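# Hang the headset on its stand's arm

## Task

Place the headset upright on the stand's arm so its headband top rests between the post and the lip and the headset hangs still. The stand's arm, not the cable, must take most of its weight, and the robot only a small share. At the end nothing but the stand and the cable (plus the robot) may touch the headset. The stand must stay upright and entirely on the table. The cable's free end must stay above the table and within its edges; if it ever drops well below the table top or reaches well past an edge, held or not, the task fails. The two arms must not press hard on each other (this ends the run at 0), and a hard collision between them may also ruin it. Once the headset hangs at rest, declare the task done, then open the gripper and move away.

## Robot and tools

Robot: two 6-joint arms, left_arm and right_arm, each with a parallel gripper. Shared world frame for all reported poses: origin on the table top midway between the arms, +x out over the table, +z up, left_arm on the +y side. The arm names do not match image sides. A gripper's fingers point along its own +z and close along its own y. The reported end_effector_position (metres) is the point between the pads, roughly 1 cm short of the tips; orientation is given as a wxyz quaternion. Reported hand positions can be off, more so when the arm is stretched far.

Joint order (used in every row and every per-joint list): wrist roll, waist, wrist yaw, shoulder, elbow, wrist pitch. Ignore any other ordering. Stated ranges in rad: waist -2.618 to 3.054, shoulder 0.000 to 3.142, elbow 0.000 to 3.142, wrist pitch -1.571 to 1.571, wrist yaw -1.571 to 1.571, wrist roll -2.094 to 2.094; true ends may differ by up to 0.036.

A row is one flat list of 14 numbers, each in [-1, 1]: left_arm's six joint values in the order above, then its opening, then right_arm's six joints and opening. Always send all 14 even if one arm stays put. Joint values are scaled offsets, not poses: 1.0 equals 1.202 rad for waist, 1.258 shoulder, 1.238 elbow, 2.073 wrist pitch, 2.022 wrist yaw and wrist roll. Opening is absolute: +1 fully open, -1 closed. Optionally append 12 values in 0 to 1 (left six, right six, joint order) that scale each joint's position gain; they persist until changed.

execute_actions(actions): a list of up to 15 actions; each action is a table of up to 15 rows, one row per 1/30 s step, the last row repeated to fill 15 steps. An empty list just returns state and images. Joint offsets in every row of an action are measured from the angles at that action's start (for the first action, the last reported angles), not from the previous row. An action that would push any joint more than 0.036 rad beyond its range is rejected for both arms; if the first action is rejected or anything is malformed, the whole call does nothing. Requests beyond a real end are clipped, and the result may print "joint sent to its limit" (its absence proves nothing).

move(target, speed, blocking): target is one 14-number row as above whose offsets count from the Joint positions in the latest result that showed them. All joints progress in step, so the hand traces a curve; duration 0.5 to 10 s. speed in rad/s, 0.01 to 2, default 0.5, applies to the joint with the longest travel. The path ignores obstacles and the other arm. Finger values are applied at the start. blocking=false returns after 0.5 s while motion continues; check with wait(0), and call wait or stop before sending new actions or moves. The extra move: line reports the ending (done, off_target, moving, held, fault), limits=held or limits=none, and each arm's joint furthest from target. Faster moves strike harder; aiming beyond a contact pushes harder.

wait(seconds): 0 to 10; arms keep their last command; a running move continues and the wait ends early when it finishes. stop(): brakes a running move (needs room; fingers keep going). zoom_image(camera, region): region [x0, y0, x1, y1] in pixels, at most 504 by 504, on one of cam_head_left, cam_head_right, cam_high, cam_low (504x504) or cam_left_wrist, cam_right_wrist (616x616). finished_scene(scene): pass the current scene's number to end it; irreversible, so only call it once the headset hangs still and the gripper is open and clear.

Motion limits: each step, a joint's target may lead its measured angle by at most 0.202 rad waist, 0.258 shoulder, 0.238 elbow, 0.573 wrist pitch, 0.522 wrist yaw and roll, and targets are pulled back if the hand would be sent over 70 mm away. Big offsets therefore need several actions; unfinished motion must be re-commanded. Friction can leave a joint up to about 0.031 rad short, and smaller commands may not move it.

Results: the state line gives each hand's pose; Joint positions and Joint velocities list each arm's joints (rad, rad/s) then pad gap (m, 0.094 fully open); Joint targets shows what the joints are currently driven to; grip_measured is the finger opening on the command scale (each gripper can read about 1 mm off). To hold something, command an opening about 0.03 below grip_measured; less gives a lighter grip. Step readings list joint angles at some steps, with HELD marking blocked steps. "joint command not followed" means a clearance check altered targets. Camera calibration lines may change between results.

Avoid: arms colliding or pushing on each other; dropping or flinging the headset; letting the cable end swing off the table or below its top; tipping or shifting the stand off the table; slamming into anything. Motor heat rises while holding loads (even during your replies, since the simulation keeps running and holds the last command): MOTOR HOT appears from 75 °C, 90 °C triggers a temporary arm stop, 100 °C makes the arm go limp. Brief external tugs on held parts or pushes on loose objects can occur.

Each tool is called after "Call:" by a JSON object that holds its "fn" and its "kwargs".

## Session

Call:
{"fn": "execute_actions", "kwargs": {"actions": []}}

Scene clock: 0.00 s.
left_arm: end_effector_position=(+0.3029, -0.1011, +0.2813) grip_measured=+1.000 end_effector_quat_wxyz=(+0.077, -0.324, +0.695, -0.637) | right_arm: end_effector_position=(+0.2492, -0.2368, +0.1624) grip_measured=+1.000 end_effector_quat_wxyz=(+0.184, +0.690, +0.696, +0.076)
Joint names: [wrist roll, waist, wrist yaw, shoulder, elbow, wrist pitch]
Joint positions: left_arm=[-1.9   -1.155 -0.074  1.684  1.24   0.267  0.094] | right_arm=[ 1.651  0.064  0.192  1.287  1.139 -1.069  0.094]
Joint velocities: left_arm=[ 0.037 -0.012  0.022 -0.012  0.017  0.007  0.   ] | right_arm=[ 0.022 -0.002 -0.037  0.007  0.002  0.022  0.   ]
Joint targets: left_arm=[-1.900 -1.155 -0.074 1.684 1.240 0.267] | right_arm=[1.651 0.064 0.192 1.287 1.139 -1.069]
Joint stiffness scale: left_arm=[1. 1. 1. 1. 1. 1.] | right_arm=[1. 1. 1. 1. 1. 1.]
camera_calibration (this result's frames):
cam_left_wrist: T_world_to_cam=[[0.212803, -0.125502, 0.969002, -0.349987], [-0.975278, -0.0877453, 0.202816, 0.260566], [0.0595715, -0.988206, -0.141071, 0.00741551], [0, 0, 0, 1]] pos_world=[0.32816, -0.0137324, 0.287337]
cam_right_wrist: T_world_to_cam=[[-0.862471, -0.37985, -0.334451, 0.189805], [-0.465619, 0.854518, 0.230212, 0.296106], [0.198348, 0.354278, -0.913863, 0.293183], [0, 0, 0, 1]] pos_world=[0.243421, -0.284798, 0.263242]

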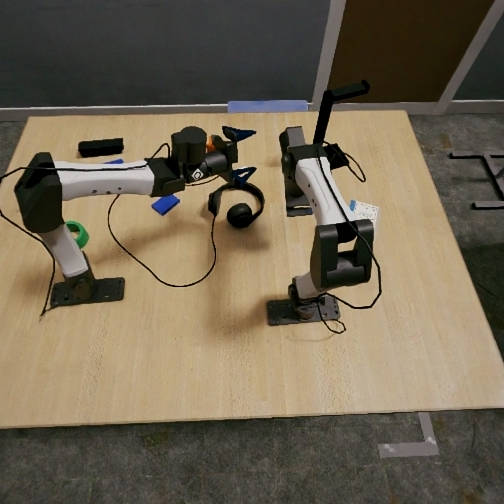

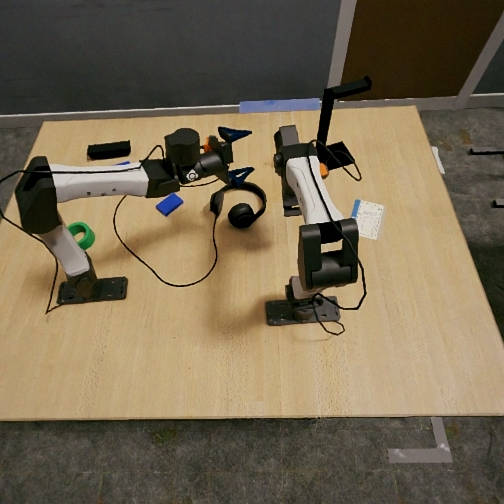

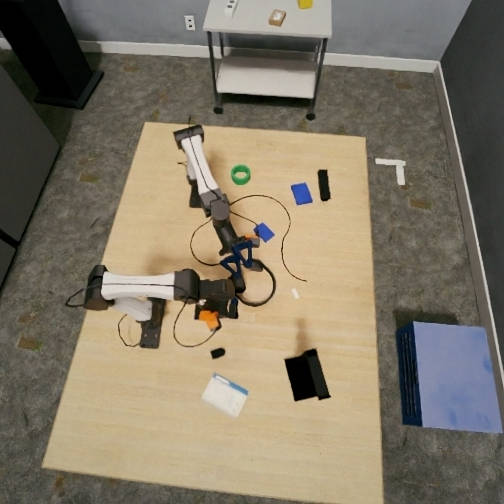

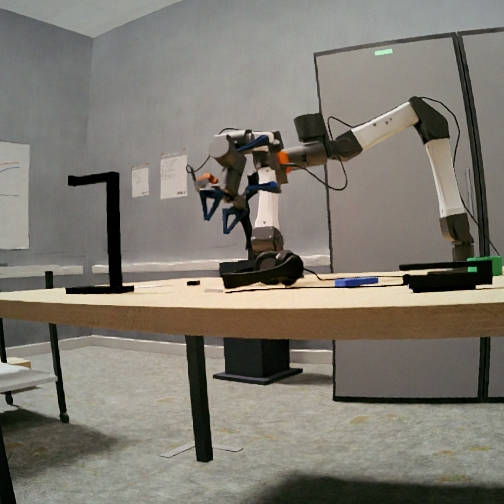

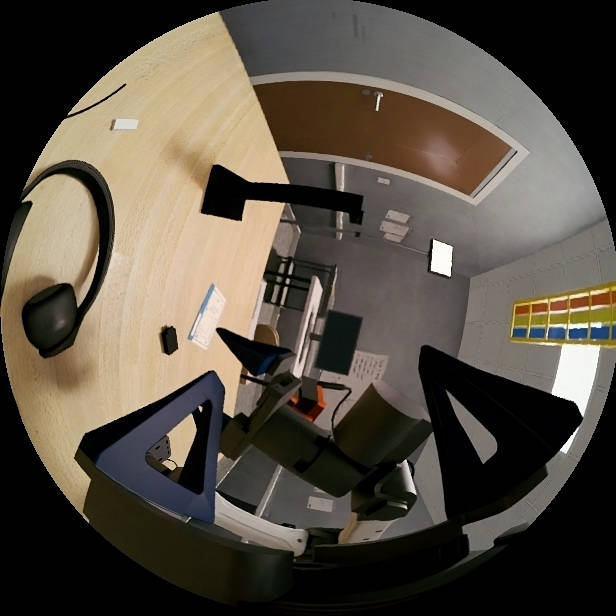

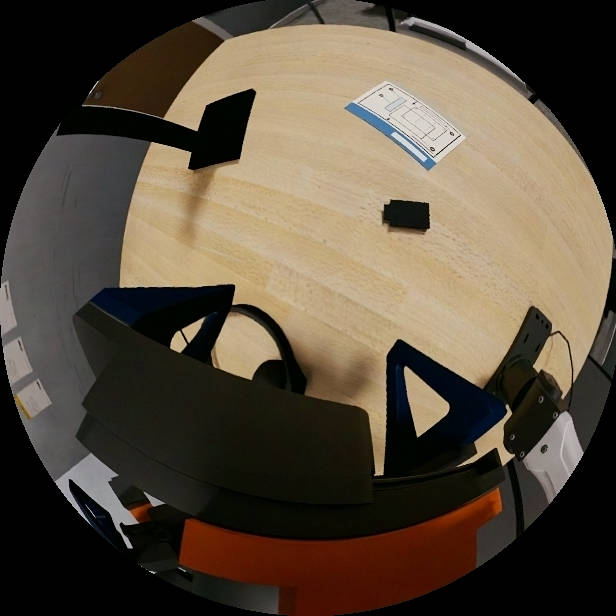

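Call:
{"fn": "move", "kwargs": {"target": [0,0.2,0,-0.6,-0.3,-0.2,1,0,0,0,0,0,0,1], "speed": 1}}

Call:
{"fn": "move", "kwargs": {"target": [0,0.9,0,0,0,-0.2,1,-0.48,0.1,-0.095,0.1,0.2,-0.15,0.4], "speed": 1.2}}

Call:
{"fn": "zoom_image", "kwargs": {"camera": "cam_head_left", "region": [180,60,400,260]}}

Call:
{"fn": "zoom_image", "kwargs": {"camera": "cam_high", "region": [180,210,380,410]}}

Scene clock: 33.63 s.
left_arm: end_effector_position=(+0.2830, +0.1113, +0.3319) grip_measured=+1.000 end_effector_quat_wxyz=(+0.150, -0.402, +0.653, -0.624) | right_arm: end_effector_position=(+0.2492, -0.2368, +0.1624) grip_measured=+1.000 end_effector_quat_wxyz=(+0.184, +0.690, +0.696, +0.076)
Joint names: [wrist roll, waist, wrist yaw, shoulder, elbow, wrist pitch]
Joint positions: left_arm=[-1.9   -0.924 -0.074  0.94   0.895 -0.134  0.094] | right_arm=[ 1.651  0.064  0.192  1.287  1.139 -1.069  0.094]
Joint velocities: left_arm=[ 0.066 -0.017 -0.022 -0.002  0.002 -0.066  0.   ] | right_arm=[ 0.022 -0.012  0.037 -0.012 -0.017  0.007  0.   ]
Joint targets: left_arm=[-1.900 -0.915 -0.074 0.929 0.868 -0.148] | right_arm=[1.651 0.064 0.192 1.287 1.139 -1.069]
Joint stiffness scale: left_arm=[1. 1. 1. 1. 1. 1.] | right_arm=[1. 1. 1. 1. 1. 1.]
move: off_target (left_arm); limits=none; left_arm: farthest joint: the elbow, 0.026 radians from its target (0.371 radians at the start); right_arm: farthest joint: the waist, 0.000 radians from its target (0.000 radians at the start)
camera_calibration (this result's frames):
cam_left_wrist: T_world_to_cam=[[0.236672, -0.0742001, 0.968752, -0.380514], [-0.929065, -0.30904, 0.203306, 0.260904], [0.284298, -0.94815, -0.142078, 0.157835], [0, 0, 0, 1]] pos_world=[0.287581, 0.202047, 0.338006]
cam_right_wrist: T_world_to_cam=[[-0.862471, -0.37985, -0.334451, 0.189805], [-0.465619, 0.854518, 0.230212, 0.296106], [0.198348, 0.354278, -0.913863, 0.293183], [0, 0, 0, 1]] pos_world=[0.243421, -0.284798, 0.263242]

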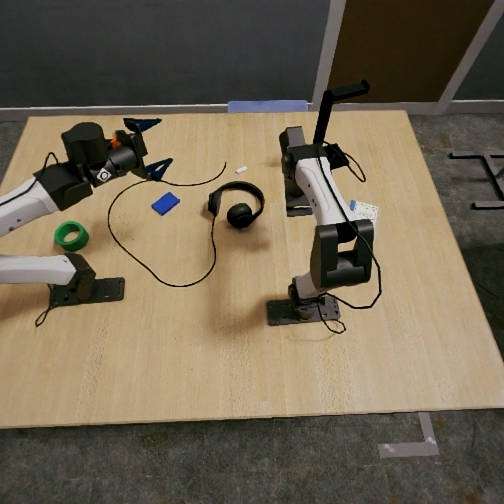

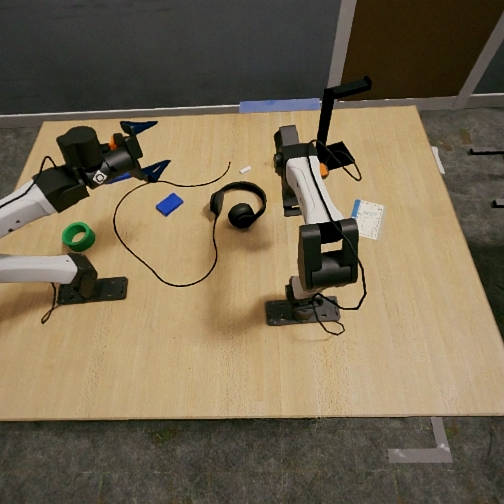

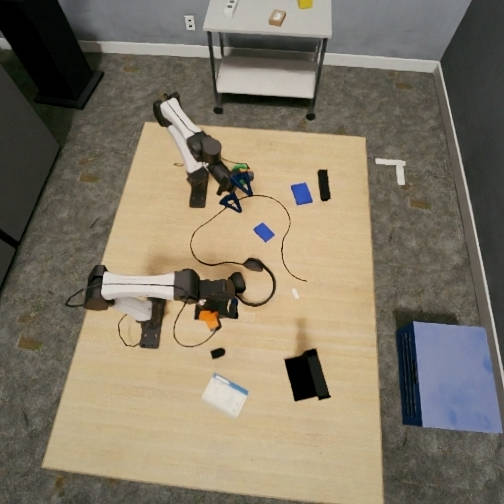

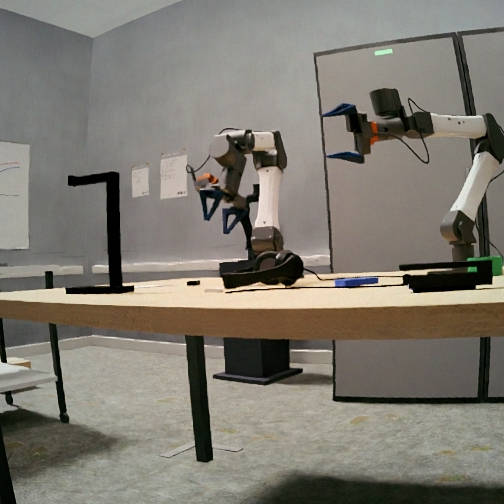

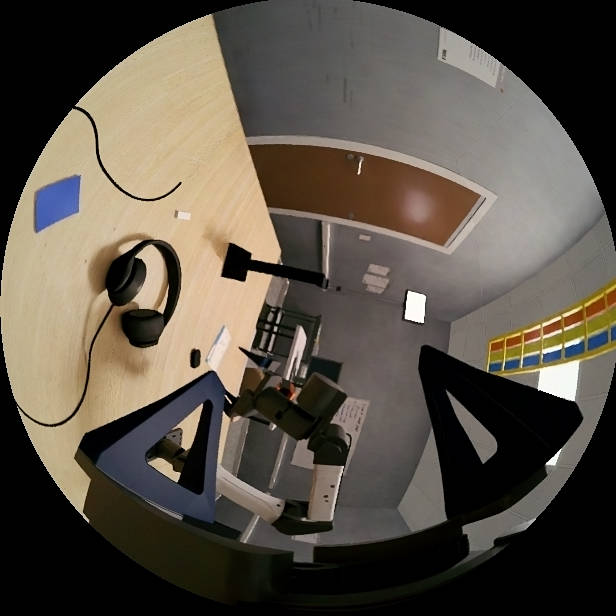

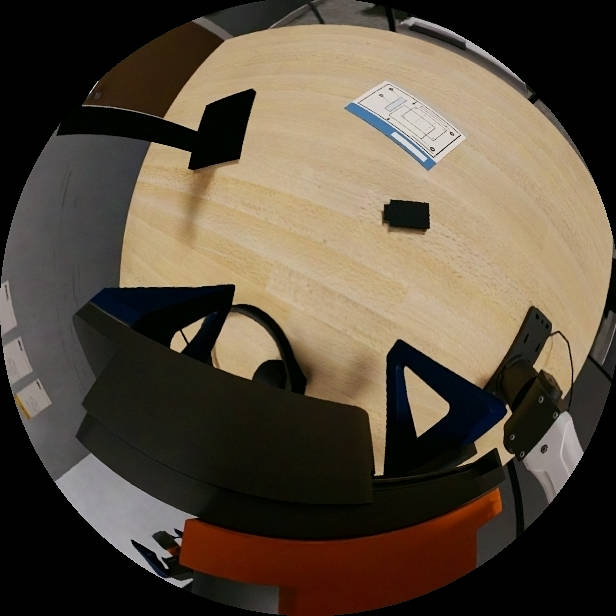

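Scene clock: 35.53 s.
left_arm: end_effector_position=(+0.3494, +0.4508, +0.2412) grip_measured=+1.000 end_effector_quat_wxyz=(-0.341, +0.775, -0.416, +0.333) | right_arm: end_effector_position=(+0.2222, -0.1801, +0.1813) grip_measured=+0.402 end_effector_quat_wxyz=(+0.076, +0.227, +0.970, +0.034)
Joint names: [wrist roll, waist, wrist yaw, shoulder, elbow, wrist pitch]
Joint positions: left_arm=[-1.9    0.15  -0.076  0.94   0.895 -0.534  0.094] | right_arm=[ 0.691  0.17   0.007  1.4    1.36  -1.364  0.066]
Joint velocities: left_arm=[-0.066  0.002 -0.037 -0.012  0.027 -0.007  0.   ] | right_arm=[ 0.037 -0.002 -0.051  0.002 -0.002 -0.022 -0.   ]
Joint targets: left_arm=[-1.900 0.158 -0.074 0.940 0.895 -0.548] | right_arm=[0.681 0.184 -0.000 1.413 1.387 -1.379]
Joint stiffness scale: left_arm=[1. 1. 1. 1. 1. 1.] | right_arm=[1. 1. 1. 1. 1. 1.]
move: off_target (right_arm); limits=none; left_arm: farthest joint: the wrist pitch, 0.014 radians from its target (0.415 radians at the start); right_arm: farthest joint: the elbow, 0.027 radians from its target (0.248 radians at the start)
camera_calibration (this result's frames):
cam_left_wrist: T_world_to_cam=[[0.530585, 0.249884, 0.809962, -0.493633], [-0.063705, -0.9411, 0.332073, 0.397431], [0.845234, -0.227792, -0.483415, 0.00961442], [0, 0, 0, 1]] pos_world=[0.279106, 0.499564, 0.272495]
cam_right_wrist: T_world_to_cam=[[-0.0983176, -0.990033, -0.100836, -0.127662], [-0.931009, 0.0557164, 0.360718, 0.166585], [-0.351504, 0.129345, -0.927208, 0.379825], [0, 0, 0, 1]] pos_world=[0.276051, -0.184799, 0.279214]

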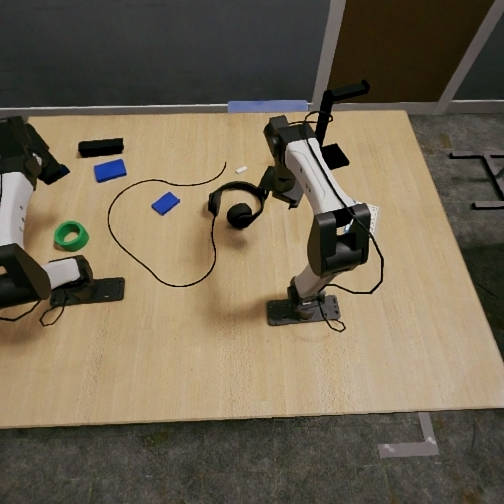

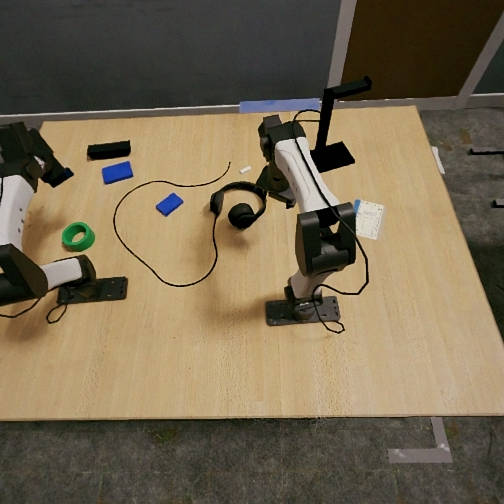

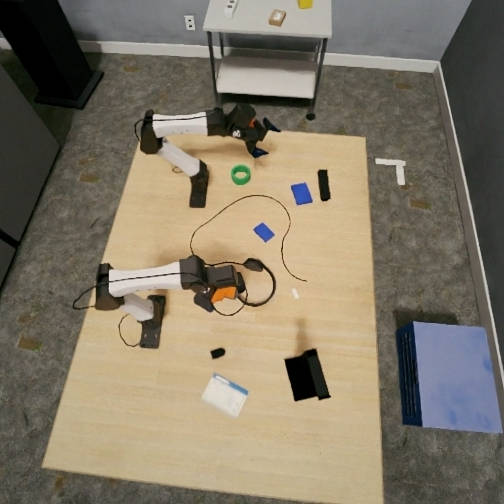

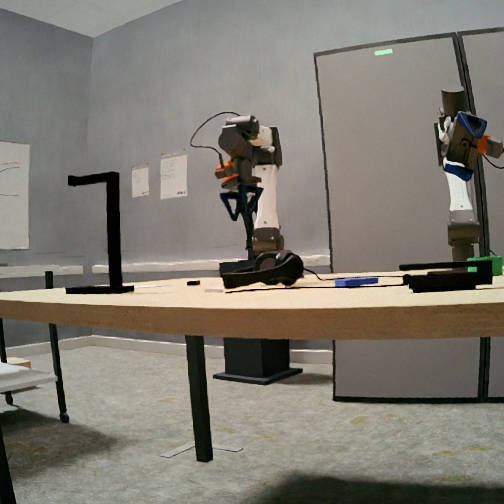

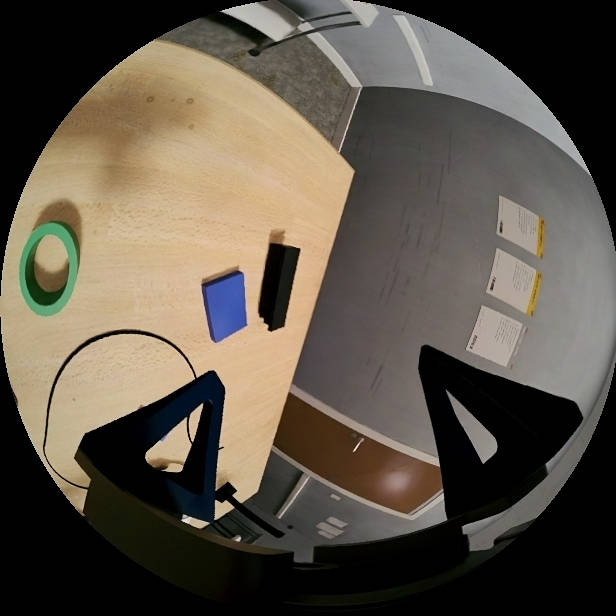

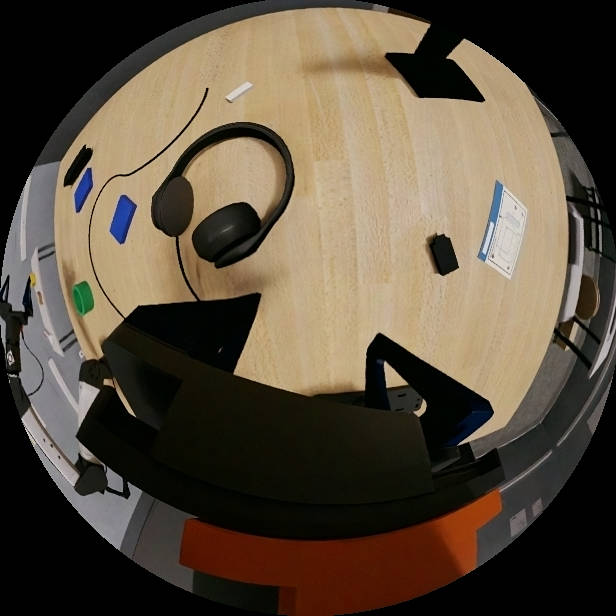

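Region (180, 60, 400, 260) of cam_head_left's 504x504 image, scaled by 2.291, with more detail than that image has; it fills the top 458 rows of this view, and the rest is white.

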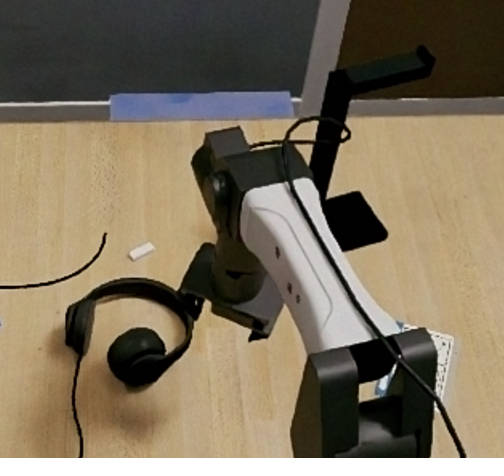

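Region (180, 210, 380, 410) of cam_high's 504x504 image, scaled by 2.520, with more detail than that image has.

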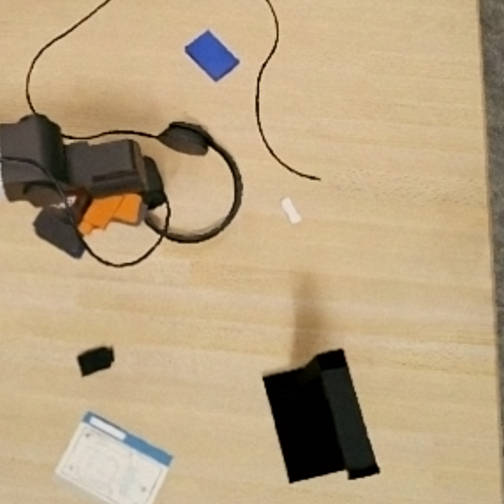

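Call:
{"fn": "move", "kwargs": {"target": [0,0,0,0,0,0,1,0,0.06,0,0.405,0.19,0.065,0.4], "speed": 0.7}}

Scene clock: 50.47 s.
left_arm: end_effector_position=(+0.3494, +0.4508, +0.2412) grip_measured=+1.000 end_effector_quat_wxyz=(-0.341, +0.775, -0.416, +0.333) | right_arm: end_effector_position=(+0.3044, -0.1391, +0.0896) grip_measured=+0.402 end_effector_quat_wxyz=(-0.008, +0.198, +0.980, -0.008)
Joint names: [wrist roll, waist, wrist yaw, shoulder, elbow, wrist pitch]
Joint positions: left_arm=[-1.9    0.15  -0.076  0.94   0.895 -0.534  0.094] | right_arm=[ 0.691  0.23   0.007  1.91   1.562 -1.246  0.066]
Joint velocities: left_arm=[ 0.007  0.007  0.007 -0.007 -0.012 -0.007  0.   ] | right_arm=[-0.037 -0.027 -0.022 -0.002 -0.007  0.066  0.001]
Joint targets: left_arm=[-1.900 0.150 -0.076 0.940 0.895 -0.534] | right_arm=[0.691 0.242 0.007 1.909 1.595 -1.229]
Joint stiffness scale: left_arm=[1. 1. 1. 1. 1. 1.] | right_arm=[1. 1. 1. 1. 1. 1.]
move: off_target (right_arm); limits=none; left_arm: farthest joint: the waist, 0.000 radians from its target (0.000 radians at the start); right_arm: farthest joint: the elbow, 0.033 radians from its target (0.236 radians at the start)
camera_calibration (this result's frames):
cam_left_wrist: T_world_to_cam=[[0.530585, 0.249884, 0.809962, -0.493633], [-0.063705, -0.9411, 0.332073, 0.397431], [0.845234, -0.227792, -0.483415, 0.00961442], [0, 0, 0, 1]] pos_world=[0.279106, 0.499564, 0.272495]
cam_right_wrist: T_world_to_cam=[[-0.0511593, -0.997951, -0.0384138, -0.109244], [-0.852409, 0.0235918, 0.522344, 0.231014], [-0.520368, 0.059467, -0.851869, 0.353345], [0, 0, 0, 1]] pos_world=[0.375198, -0.135482, 0.176139]

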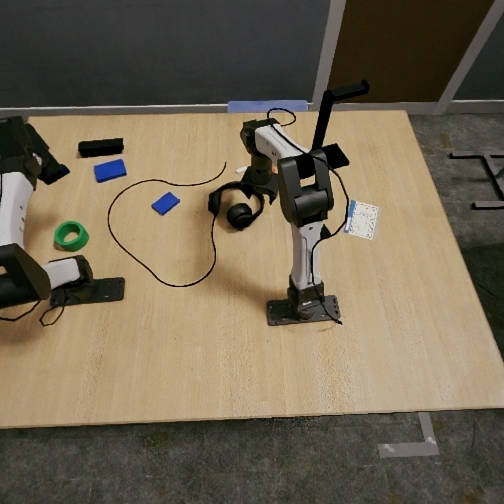

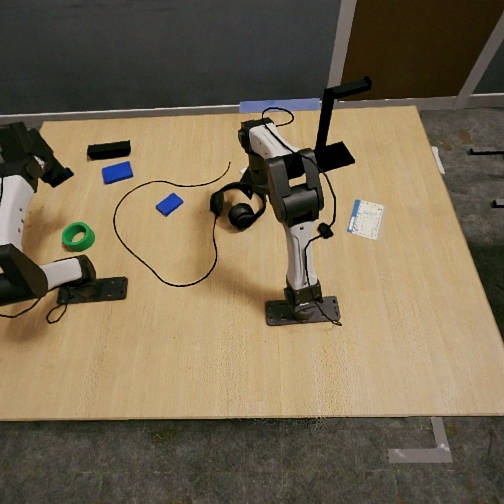

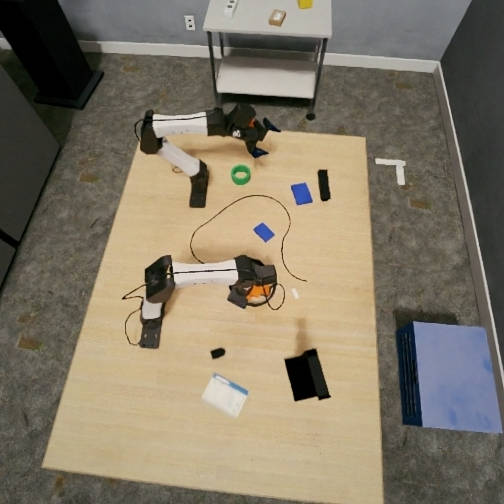

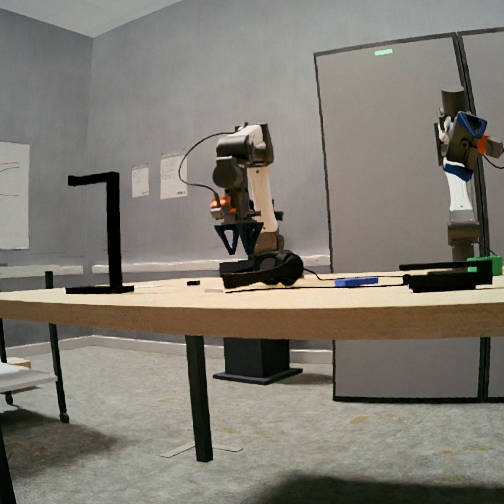

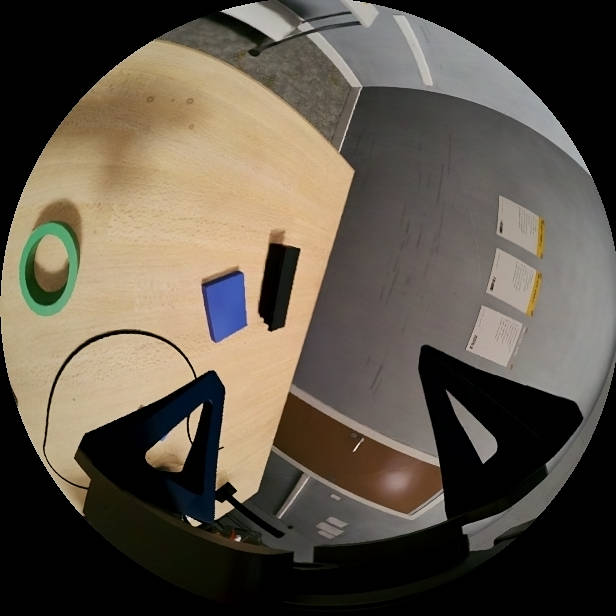

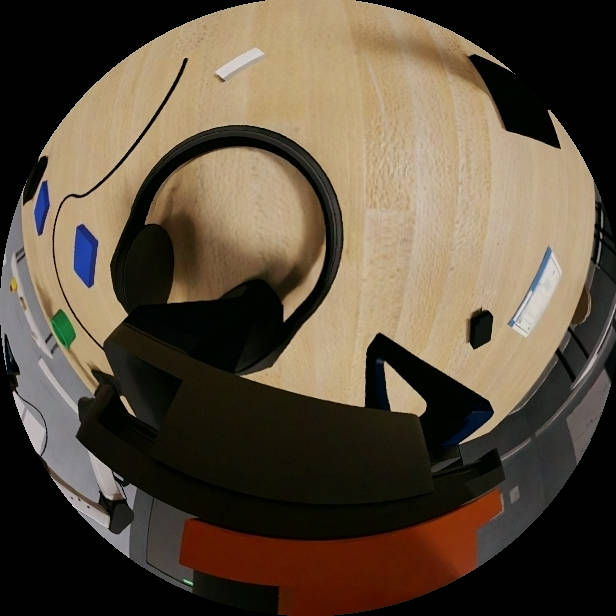

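Call:
{"fn": "move", "kwargs": {"target": [0,0,0,0,0,0,1,-0.03,0,0,0.07,0.088,0.025,0.1]}}

Call:
{"fn": "move", "kwargs": {"target": [0,0,0,0,0,0,1,0,0,0,0.035,-0.11,0.085,0.1], "speed": 0.25}}

Scene clock: 61.23 s.
left_arm: end_effector_position=(+0.3494, +0.4508, +0.2412) grip_measured=+1.000 end_effector_quat_wxyz=(-0.341, +0.775, -0.416, +0.333) | right_arm: end_effector_position=(+0.3319, -0.1308, +0.0824) grip_measured=+0.102 end_effector_quat_wxyz=(+0.008, +0.174, +0.985, +0.000)
Joint names: [wrist roll, waist, wrist yaw, shoulder, elbow, wrist pitch]
Joint positions: left_arm=[-1.9    0.15  -0.076  0.94   0.895 -0.534  0.094] | right_arm=[ 0.64   0.23   0.007  1.989  1.644 -1.211  0.052]
Joint velocities: left_arm=[ 0.066  0.007 -0.051 -0.007  0.002 -0.007  0.   ] | right_arm=[-0.037  0.022 -0.022  0.012  0.032  0.022 -0.001]
Joint targets: left_arm=[-1.900 0.150 -0.076 0.940 0.895 -0.534] | right_arm=[0.630 0.230 0.007 1.997 1.671 -1.194]
Joint stiffness scale: left_arm=[1. 1. 1. 1. 1. 1.] | right_arm=[1. 1. 1. 1. 1. 1.]
move: off_target (right_arm); limits=none; left_arm: farthest joint: the waist, 0.000 radians from its target (0.000 radians at the start); right_arm: farthest joint: the elbow, 0.027 radians from its target (0.109 radians at the start)
camera_calibration (this result's frames):
cam_left_wrist: T_world_to_cam=[[0.530585, 0.249884, 0.809962, -0.493633], [-0.063705, -0.9411, 0.332073, 0.397431], [0.845234, -0.227792, -0.483415, 0.00961442], [0, 0, 0, 1]] pos_world=[0.279106, 0.499564, 0.272495]
cam_right_wrist: T_world_to_cam=[[0.00107851, -0.998744, -0.0500832, -0.116376], [-0.87032, -0.0256027, 0.49182, 0.260053], [-0.492485, 0.043058, -0.869255, 0.351068], [0, 0, 0, 1]] pos_world=[0.39935, -0.124689, 0.17144]

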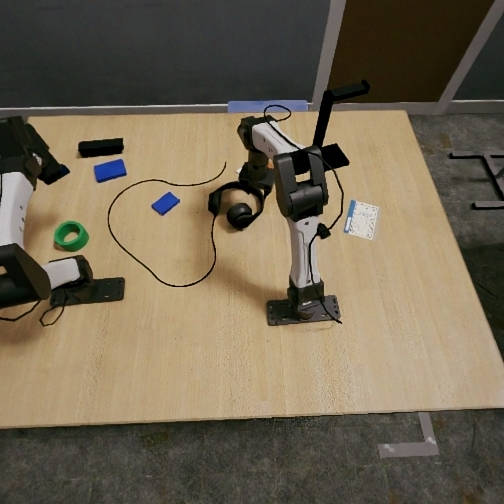

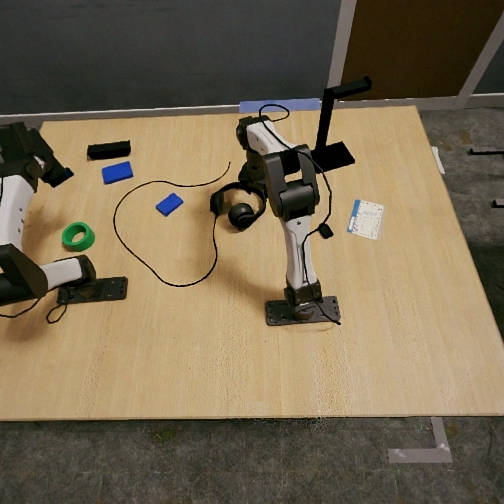

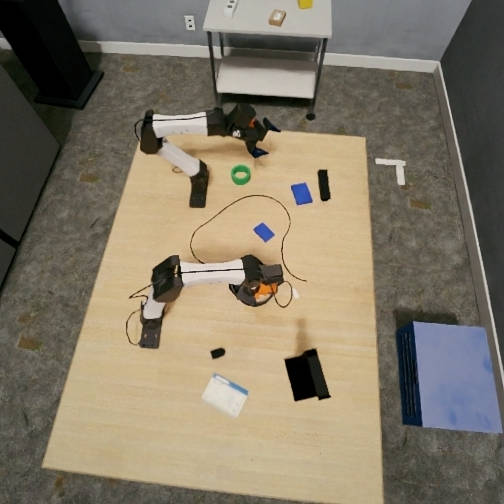

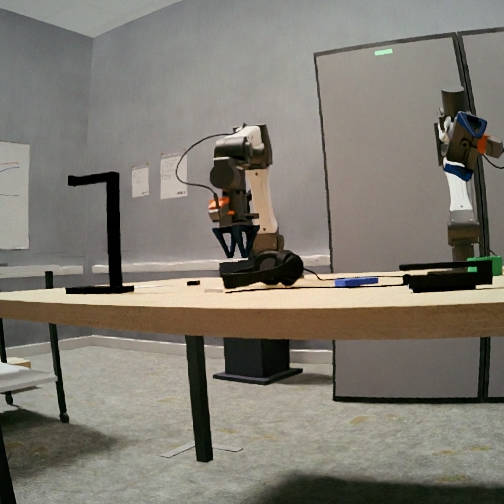

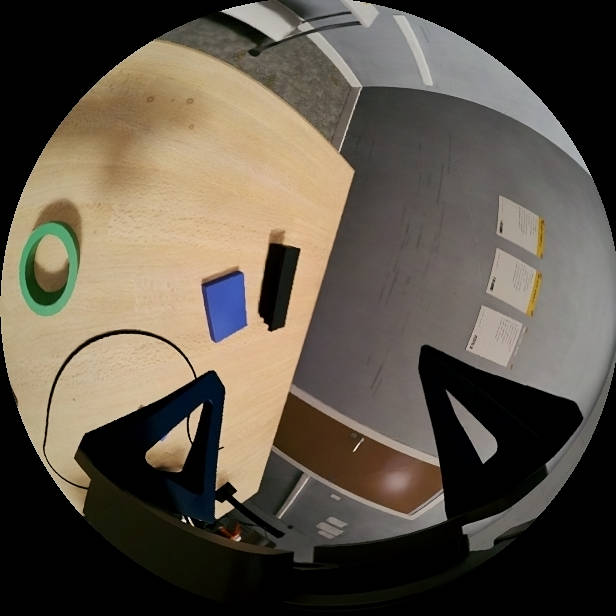

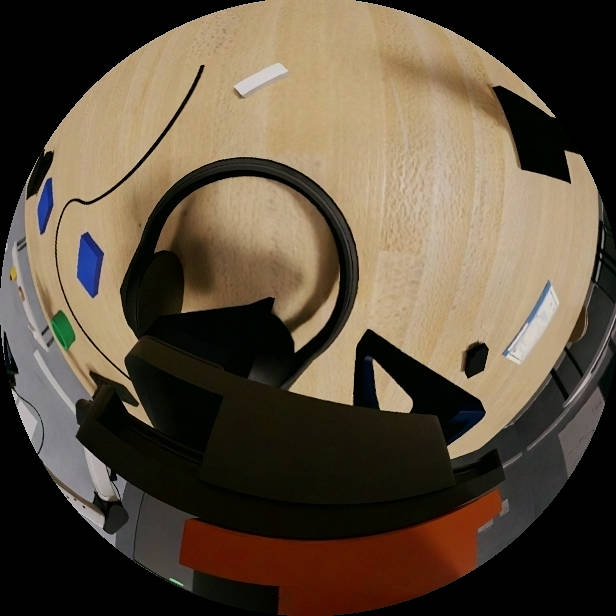

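Scene clock: 62.43 s.
left_arm: end_effector_position=(+0.3494, +0.4508, +0.2412) grip_measured=+1.000 end_effector_quat_wxyz=(-0.341, +0.775, -0.416, +0.333) | right_arm: end_effector_position=(+0.3335, -0.1304, +0.0401) grip_measured=+0.102 end_effector_quat_wxyz=(+0.008, +0.174, +0.985, -0.000)
Joint names: [wrist roll, waist, wrist yaw, shoulder, elbow, wrist pitch]
Joint positions: left_arm=[-1.9    0.15  -0.076  0.94   0.895 -0.534  0.094] | right_arm=[ 0.64   0.23   0.007  2.026  1.527 -1.058  0.052]
Joint velocities: left_arm=[-0.037  0.002  0.007 -0.032  0.017 -0.051  0.   ] | right_arm=[-0.066 -0.002 -0.051 -0.027  0.007  0.037 -0.   ]
Joint targets: left_arm=[-1.900 0.150 -0.076 0.940 0.895 -0.534] | right_arm=[0.640 0.230 0.007 2.033 1.508 -1.035]
Joint stiffness scale: left_arm=[1. 1. 1. 1. 1. 1.] | right_arm=[1. 1. 1. 1. 1. 1.]
move: off_target (right_arm); limits=none; left_arm: farthest joint: the waist, 0.000 radians from its target (0.000 radians at the start); right_arm: farthest joint: the wrist pitch, 0.023 radians from its target (0.176 radians at the start)
camera_calibration (this result's frames):
cam_left_wrist: T_world_to_cam=[[0.530585, 0.249884, 0.809962, -0.493633], [-0.063705, -0.9411, 0.332073, 0.397431], [0.845234, -0.227792, -0.483415, 0.00961442], [0, 0, 0, 1]] pos_world=[0.279106, 0.499564, 0.272495]
cam_right_wrist: T_world_to_cam=[[0.00102378, -0.998761, -0.0497565, -0.118031], [-0.869781, -0.0254411, 0.492782, 0.282064], [-0.493437, 0.0427728, -0.868729, 0.315241], [0, 0, 0, 1]] pos_world=[0.401006, -0.124193, 0.12899]

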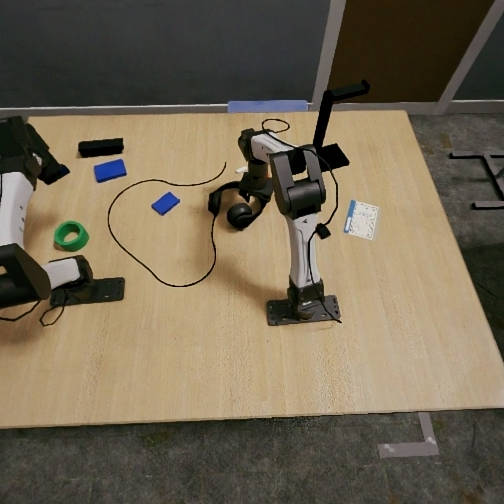

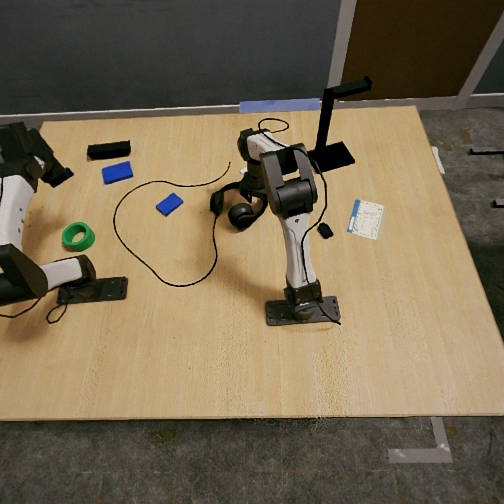

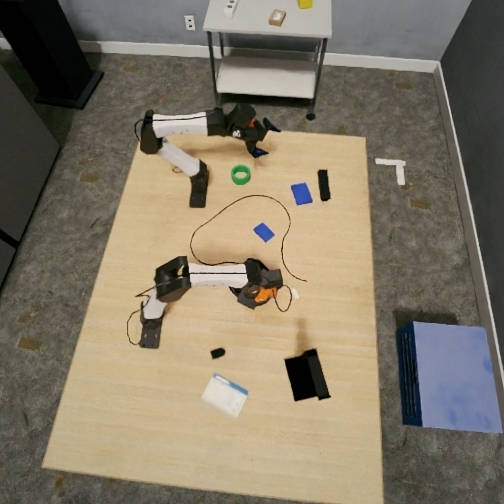

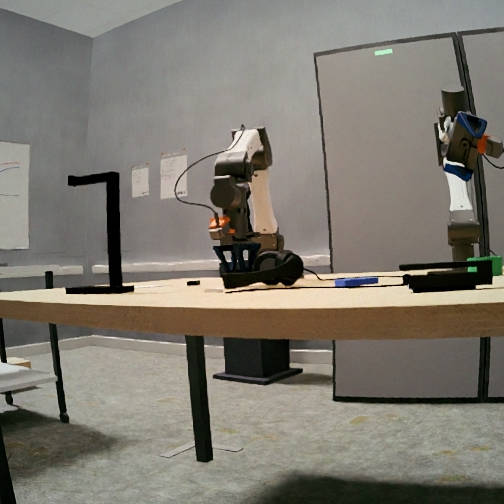

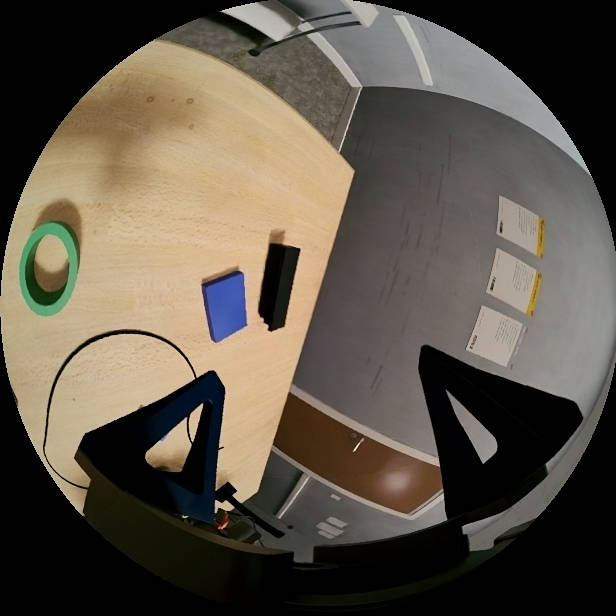

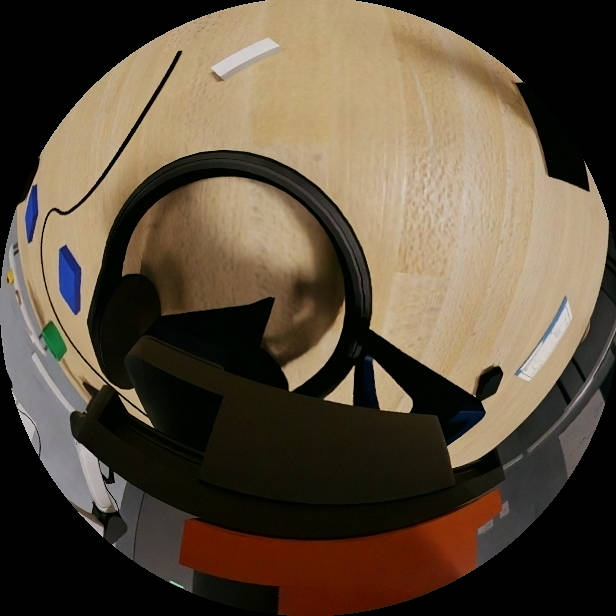

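Call:
{"fn": "execute_actions", "kwargs": {"actions": [[[0,0,0,0,0,0,1,0,0,0,0,0,0,0.45]],[[0,0,0,0,0,0,1,0,-0.05,0,0,0,0,0.45]],[[0,0,0,0,0,0,1,0,0,0,0.01,-0.03,0.025,0.45],[0,0,0,0,0,0,1,0,0,0,0.01,-0.03,0.025,0.45],[0,0,0,0,0,0,1,0,0,0,0.01,-0.03,0.025,0.45],[0,0,0,0,0,0,1,0,0,0,0.015,-0.045,0.035,0.45],[0,0,0,0,0,0,1,0,0,0,0.015,-0.045,0.035,0.45],[0,0,0,0,0,0,1,0,0,0,0.02,-0.058,0.045,0.45]]]}}

Scene clock: 73.27 s.
left_arm: end_effector_position=(+0.3494, +0.4508, +0.2412) grip_measured=+1.000 end_effector_quat_wxyz=(-0.341, +0.775, -0.416, +0.333) | right_arm: end_effector_position=(+0.3378, -0.1517, +0.0199) grip_measured=+0.448 end_effector_quat_wxyz=(+0.006, +0.202, +0.979, -0.000)
Joint names: [wrist roll, waist, wrist yaw, shoulder, elbow, wrist pitch]
Joint positions: left_arm=[-1.9    0.15  -0.076  0.94   0.895 -0.534  0.094] | right_arm=[ 0.64   0.173  0.006  2.047  1.474 -0.987  0.068]
Joint velocities: left_arm=[ 0.051 -0.007 -0.066  0.002  0.002 -0.022  0.   ] | right_arm=[ 0.022  0.002 -0.051  0.007 -0.022  0.051 -0.   ]
Joint targets: left_arm=[-1.900 0.150 -0.076 0.940 0.895 -0.534] | right_arm=[0.640 0.173 0.006 2.051 1.456 -0.964]
Joint stiffness scale: left_arm=[1. 1. 1. 1. 1. 1.] | right_arm=[1. 1. 1. 1. 1. 1.]
Step readings (joint positions; steps 1 to 15: 1st action; 16 to 30: 2nd action; 31 to 45: 3rd action):
0: left_arm=[-1.900 0.150 -0.076 0.940 0.895 -0.534] | right_arm=[0.640 0.230 0.007 2.026 1.527 -1.058]
1: left_arm=[-1.900 0.150 -0.076 0.940 0.895 -0.534] | right_arm=[0.640 0.230 0.007 2.026 1.527 -1.058]
2: left_arm=[-1.900 0.150 -0.076 0.940 0.895 -0.534] | right_arm=[0.640 0.230 0.007 2.026 1.527 -1.058]
4: left_arm=[-1.900 0.150 -0.076 0.940 0.895 -0.534] | right_arm=[0.640 0.230 0.007 2.026 1.527 -1.058]
8: left_arm=[-1.900 0.150 -0.076 0.940 0.895 -0.534] | right_arm=[0.640 0.230 0.007 2.026 1.527 -1.058]
15: left_arm=[-1.900 0.150 -0.076 0.940 0.895 -0.534] | right_arm=[0.640 0.230 0.007 2.026 1.527 -1.058]
16: left_arm=[-1.900 0.150 -0.076 0.940 0.895 -0.534] | right_arm=[0.640 0.226 0.006 2.026 1.527 -1.058]
17: left_arm=[-1.900 0.150 -0.076 0.940 0.895 -0.534] | right_arm=[0.640 0.218 0.005 2.026 1.527 -1.058]
19: left_arm=[-1.900 0.150 -0.076 0.940 0.895 -0.534] | right_arm=[0.640 0.196 0.005 2.026 1.527 -1.058]
23: left_arm=[-1.900 0.150 -0.076 0.940 0.895 -0.534] | right_arm=[0.640 0.173 0.006 2.026 1.527 -1.058]
30: left_arm=[-1.900 0.150 -0.076 0.940 0.895 -0.534] | right_arm=[0.640 0.173 0.006 2.026 1.527 -1.058]
31: left_arm=[-1.900 0.150 -0.076 0.940 0.895 -0.534] | right_arm=[0.640 0.173 0.006 2.026 1.524 -1.052]
32: left_arm=[-1.900 0.150 -0.076 0.940 0.895 -0.534] | right_arm=[0.640 0.173 0.006 2.026 1.521 -1.045]
34: left_arm=[-1.900 0.150 -0.076 0.940 0.895 -0.534] | right_arm=[0.640 0.173 0.006 2.028 1.511 -1.032]
38: left_arm=[-1.900 0.150 -0.076 0.940 0.895 -0.534] | right_arm=[0.640 0.173 0.006 2.036 1.482 -1.004]
45: Joint positions above
camera_calibration (this result's frames):
cam_left_wrist: T_world_to_cam=[[0.530585, 0.249884, 0.809962, -0.493633], [-0.063705, -0.9411, 0.332073, 0.397431], [0.845234, -0.227792, -0.483415, 0.00961442], [0, 0, 0, 1]] pos_world=[0.279106, 0.499564, 0.272495]
cam_right_wrist: T_world_to_cam=[[-0.0562256, -0.997179, -0.0497243, -0.12081], [-0.868442, 0.0242739, 0.495197, 0.302259], [-0.492593, 0.0710254, -0.867357, 0.304744], [0, 0, 0, 1]] pos_world=[0.405817, -0.149451, 0.108637]

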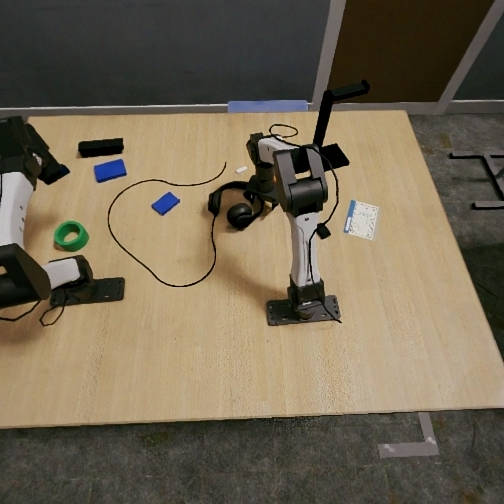

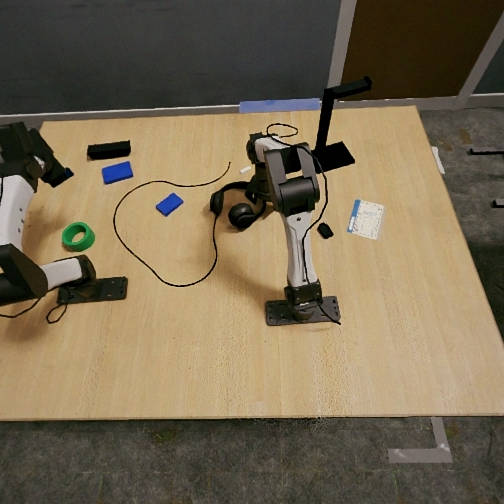

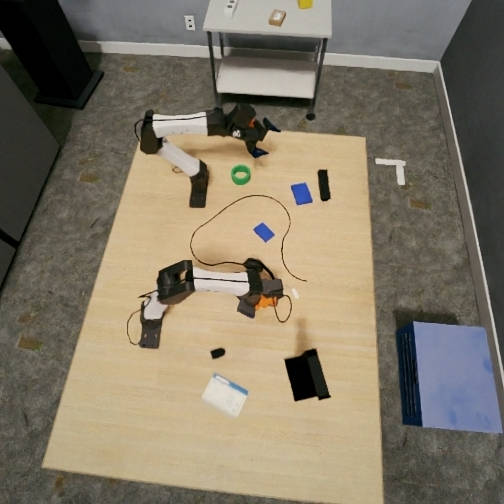

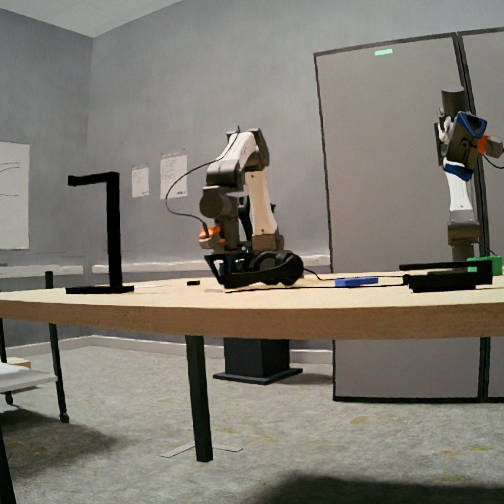

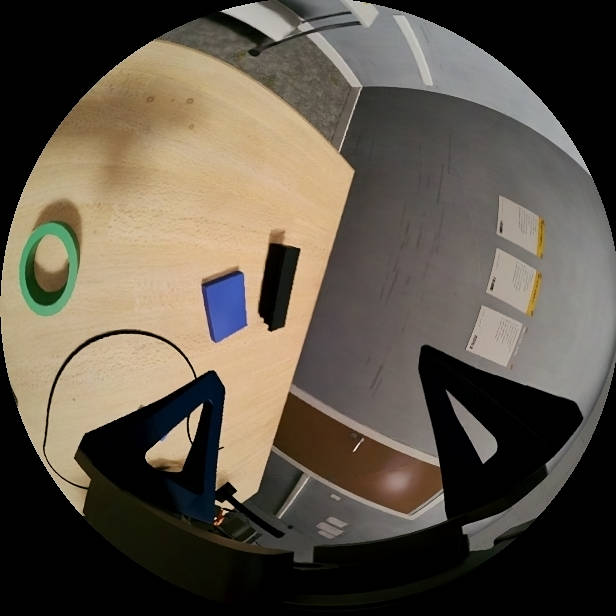

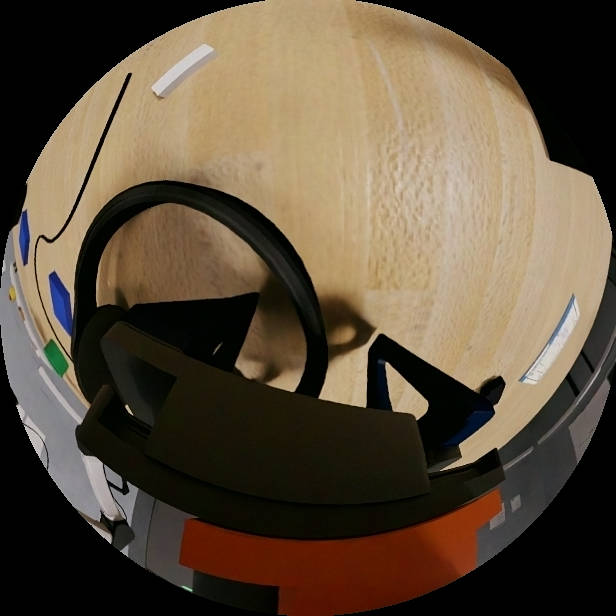

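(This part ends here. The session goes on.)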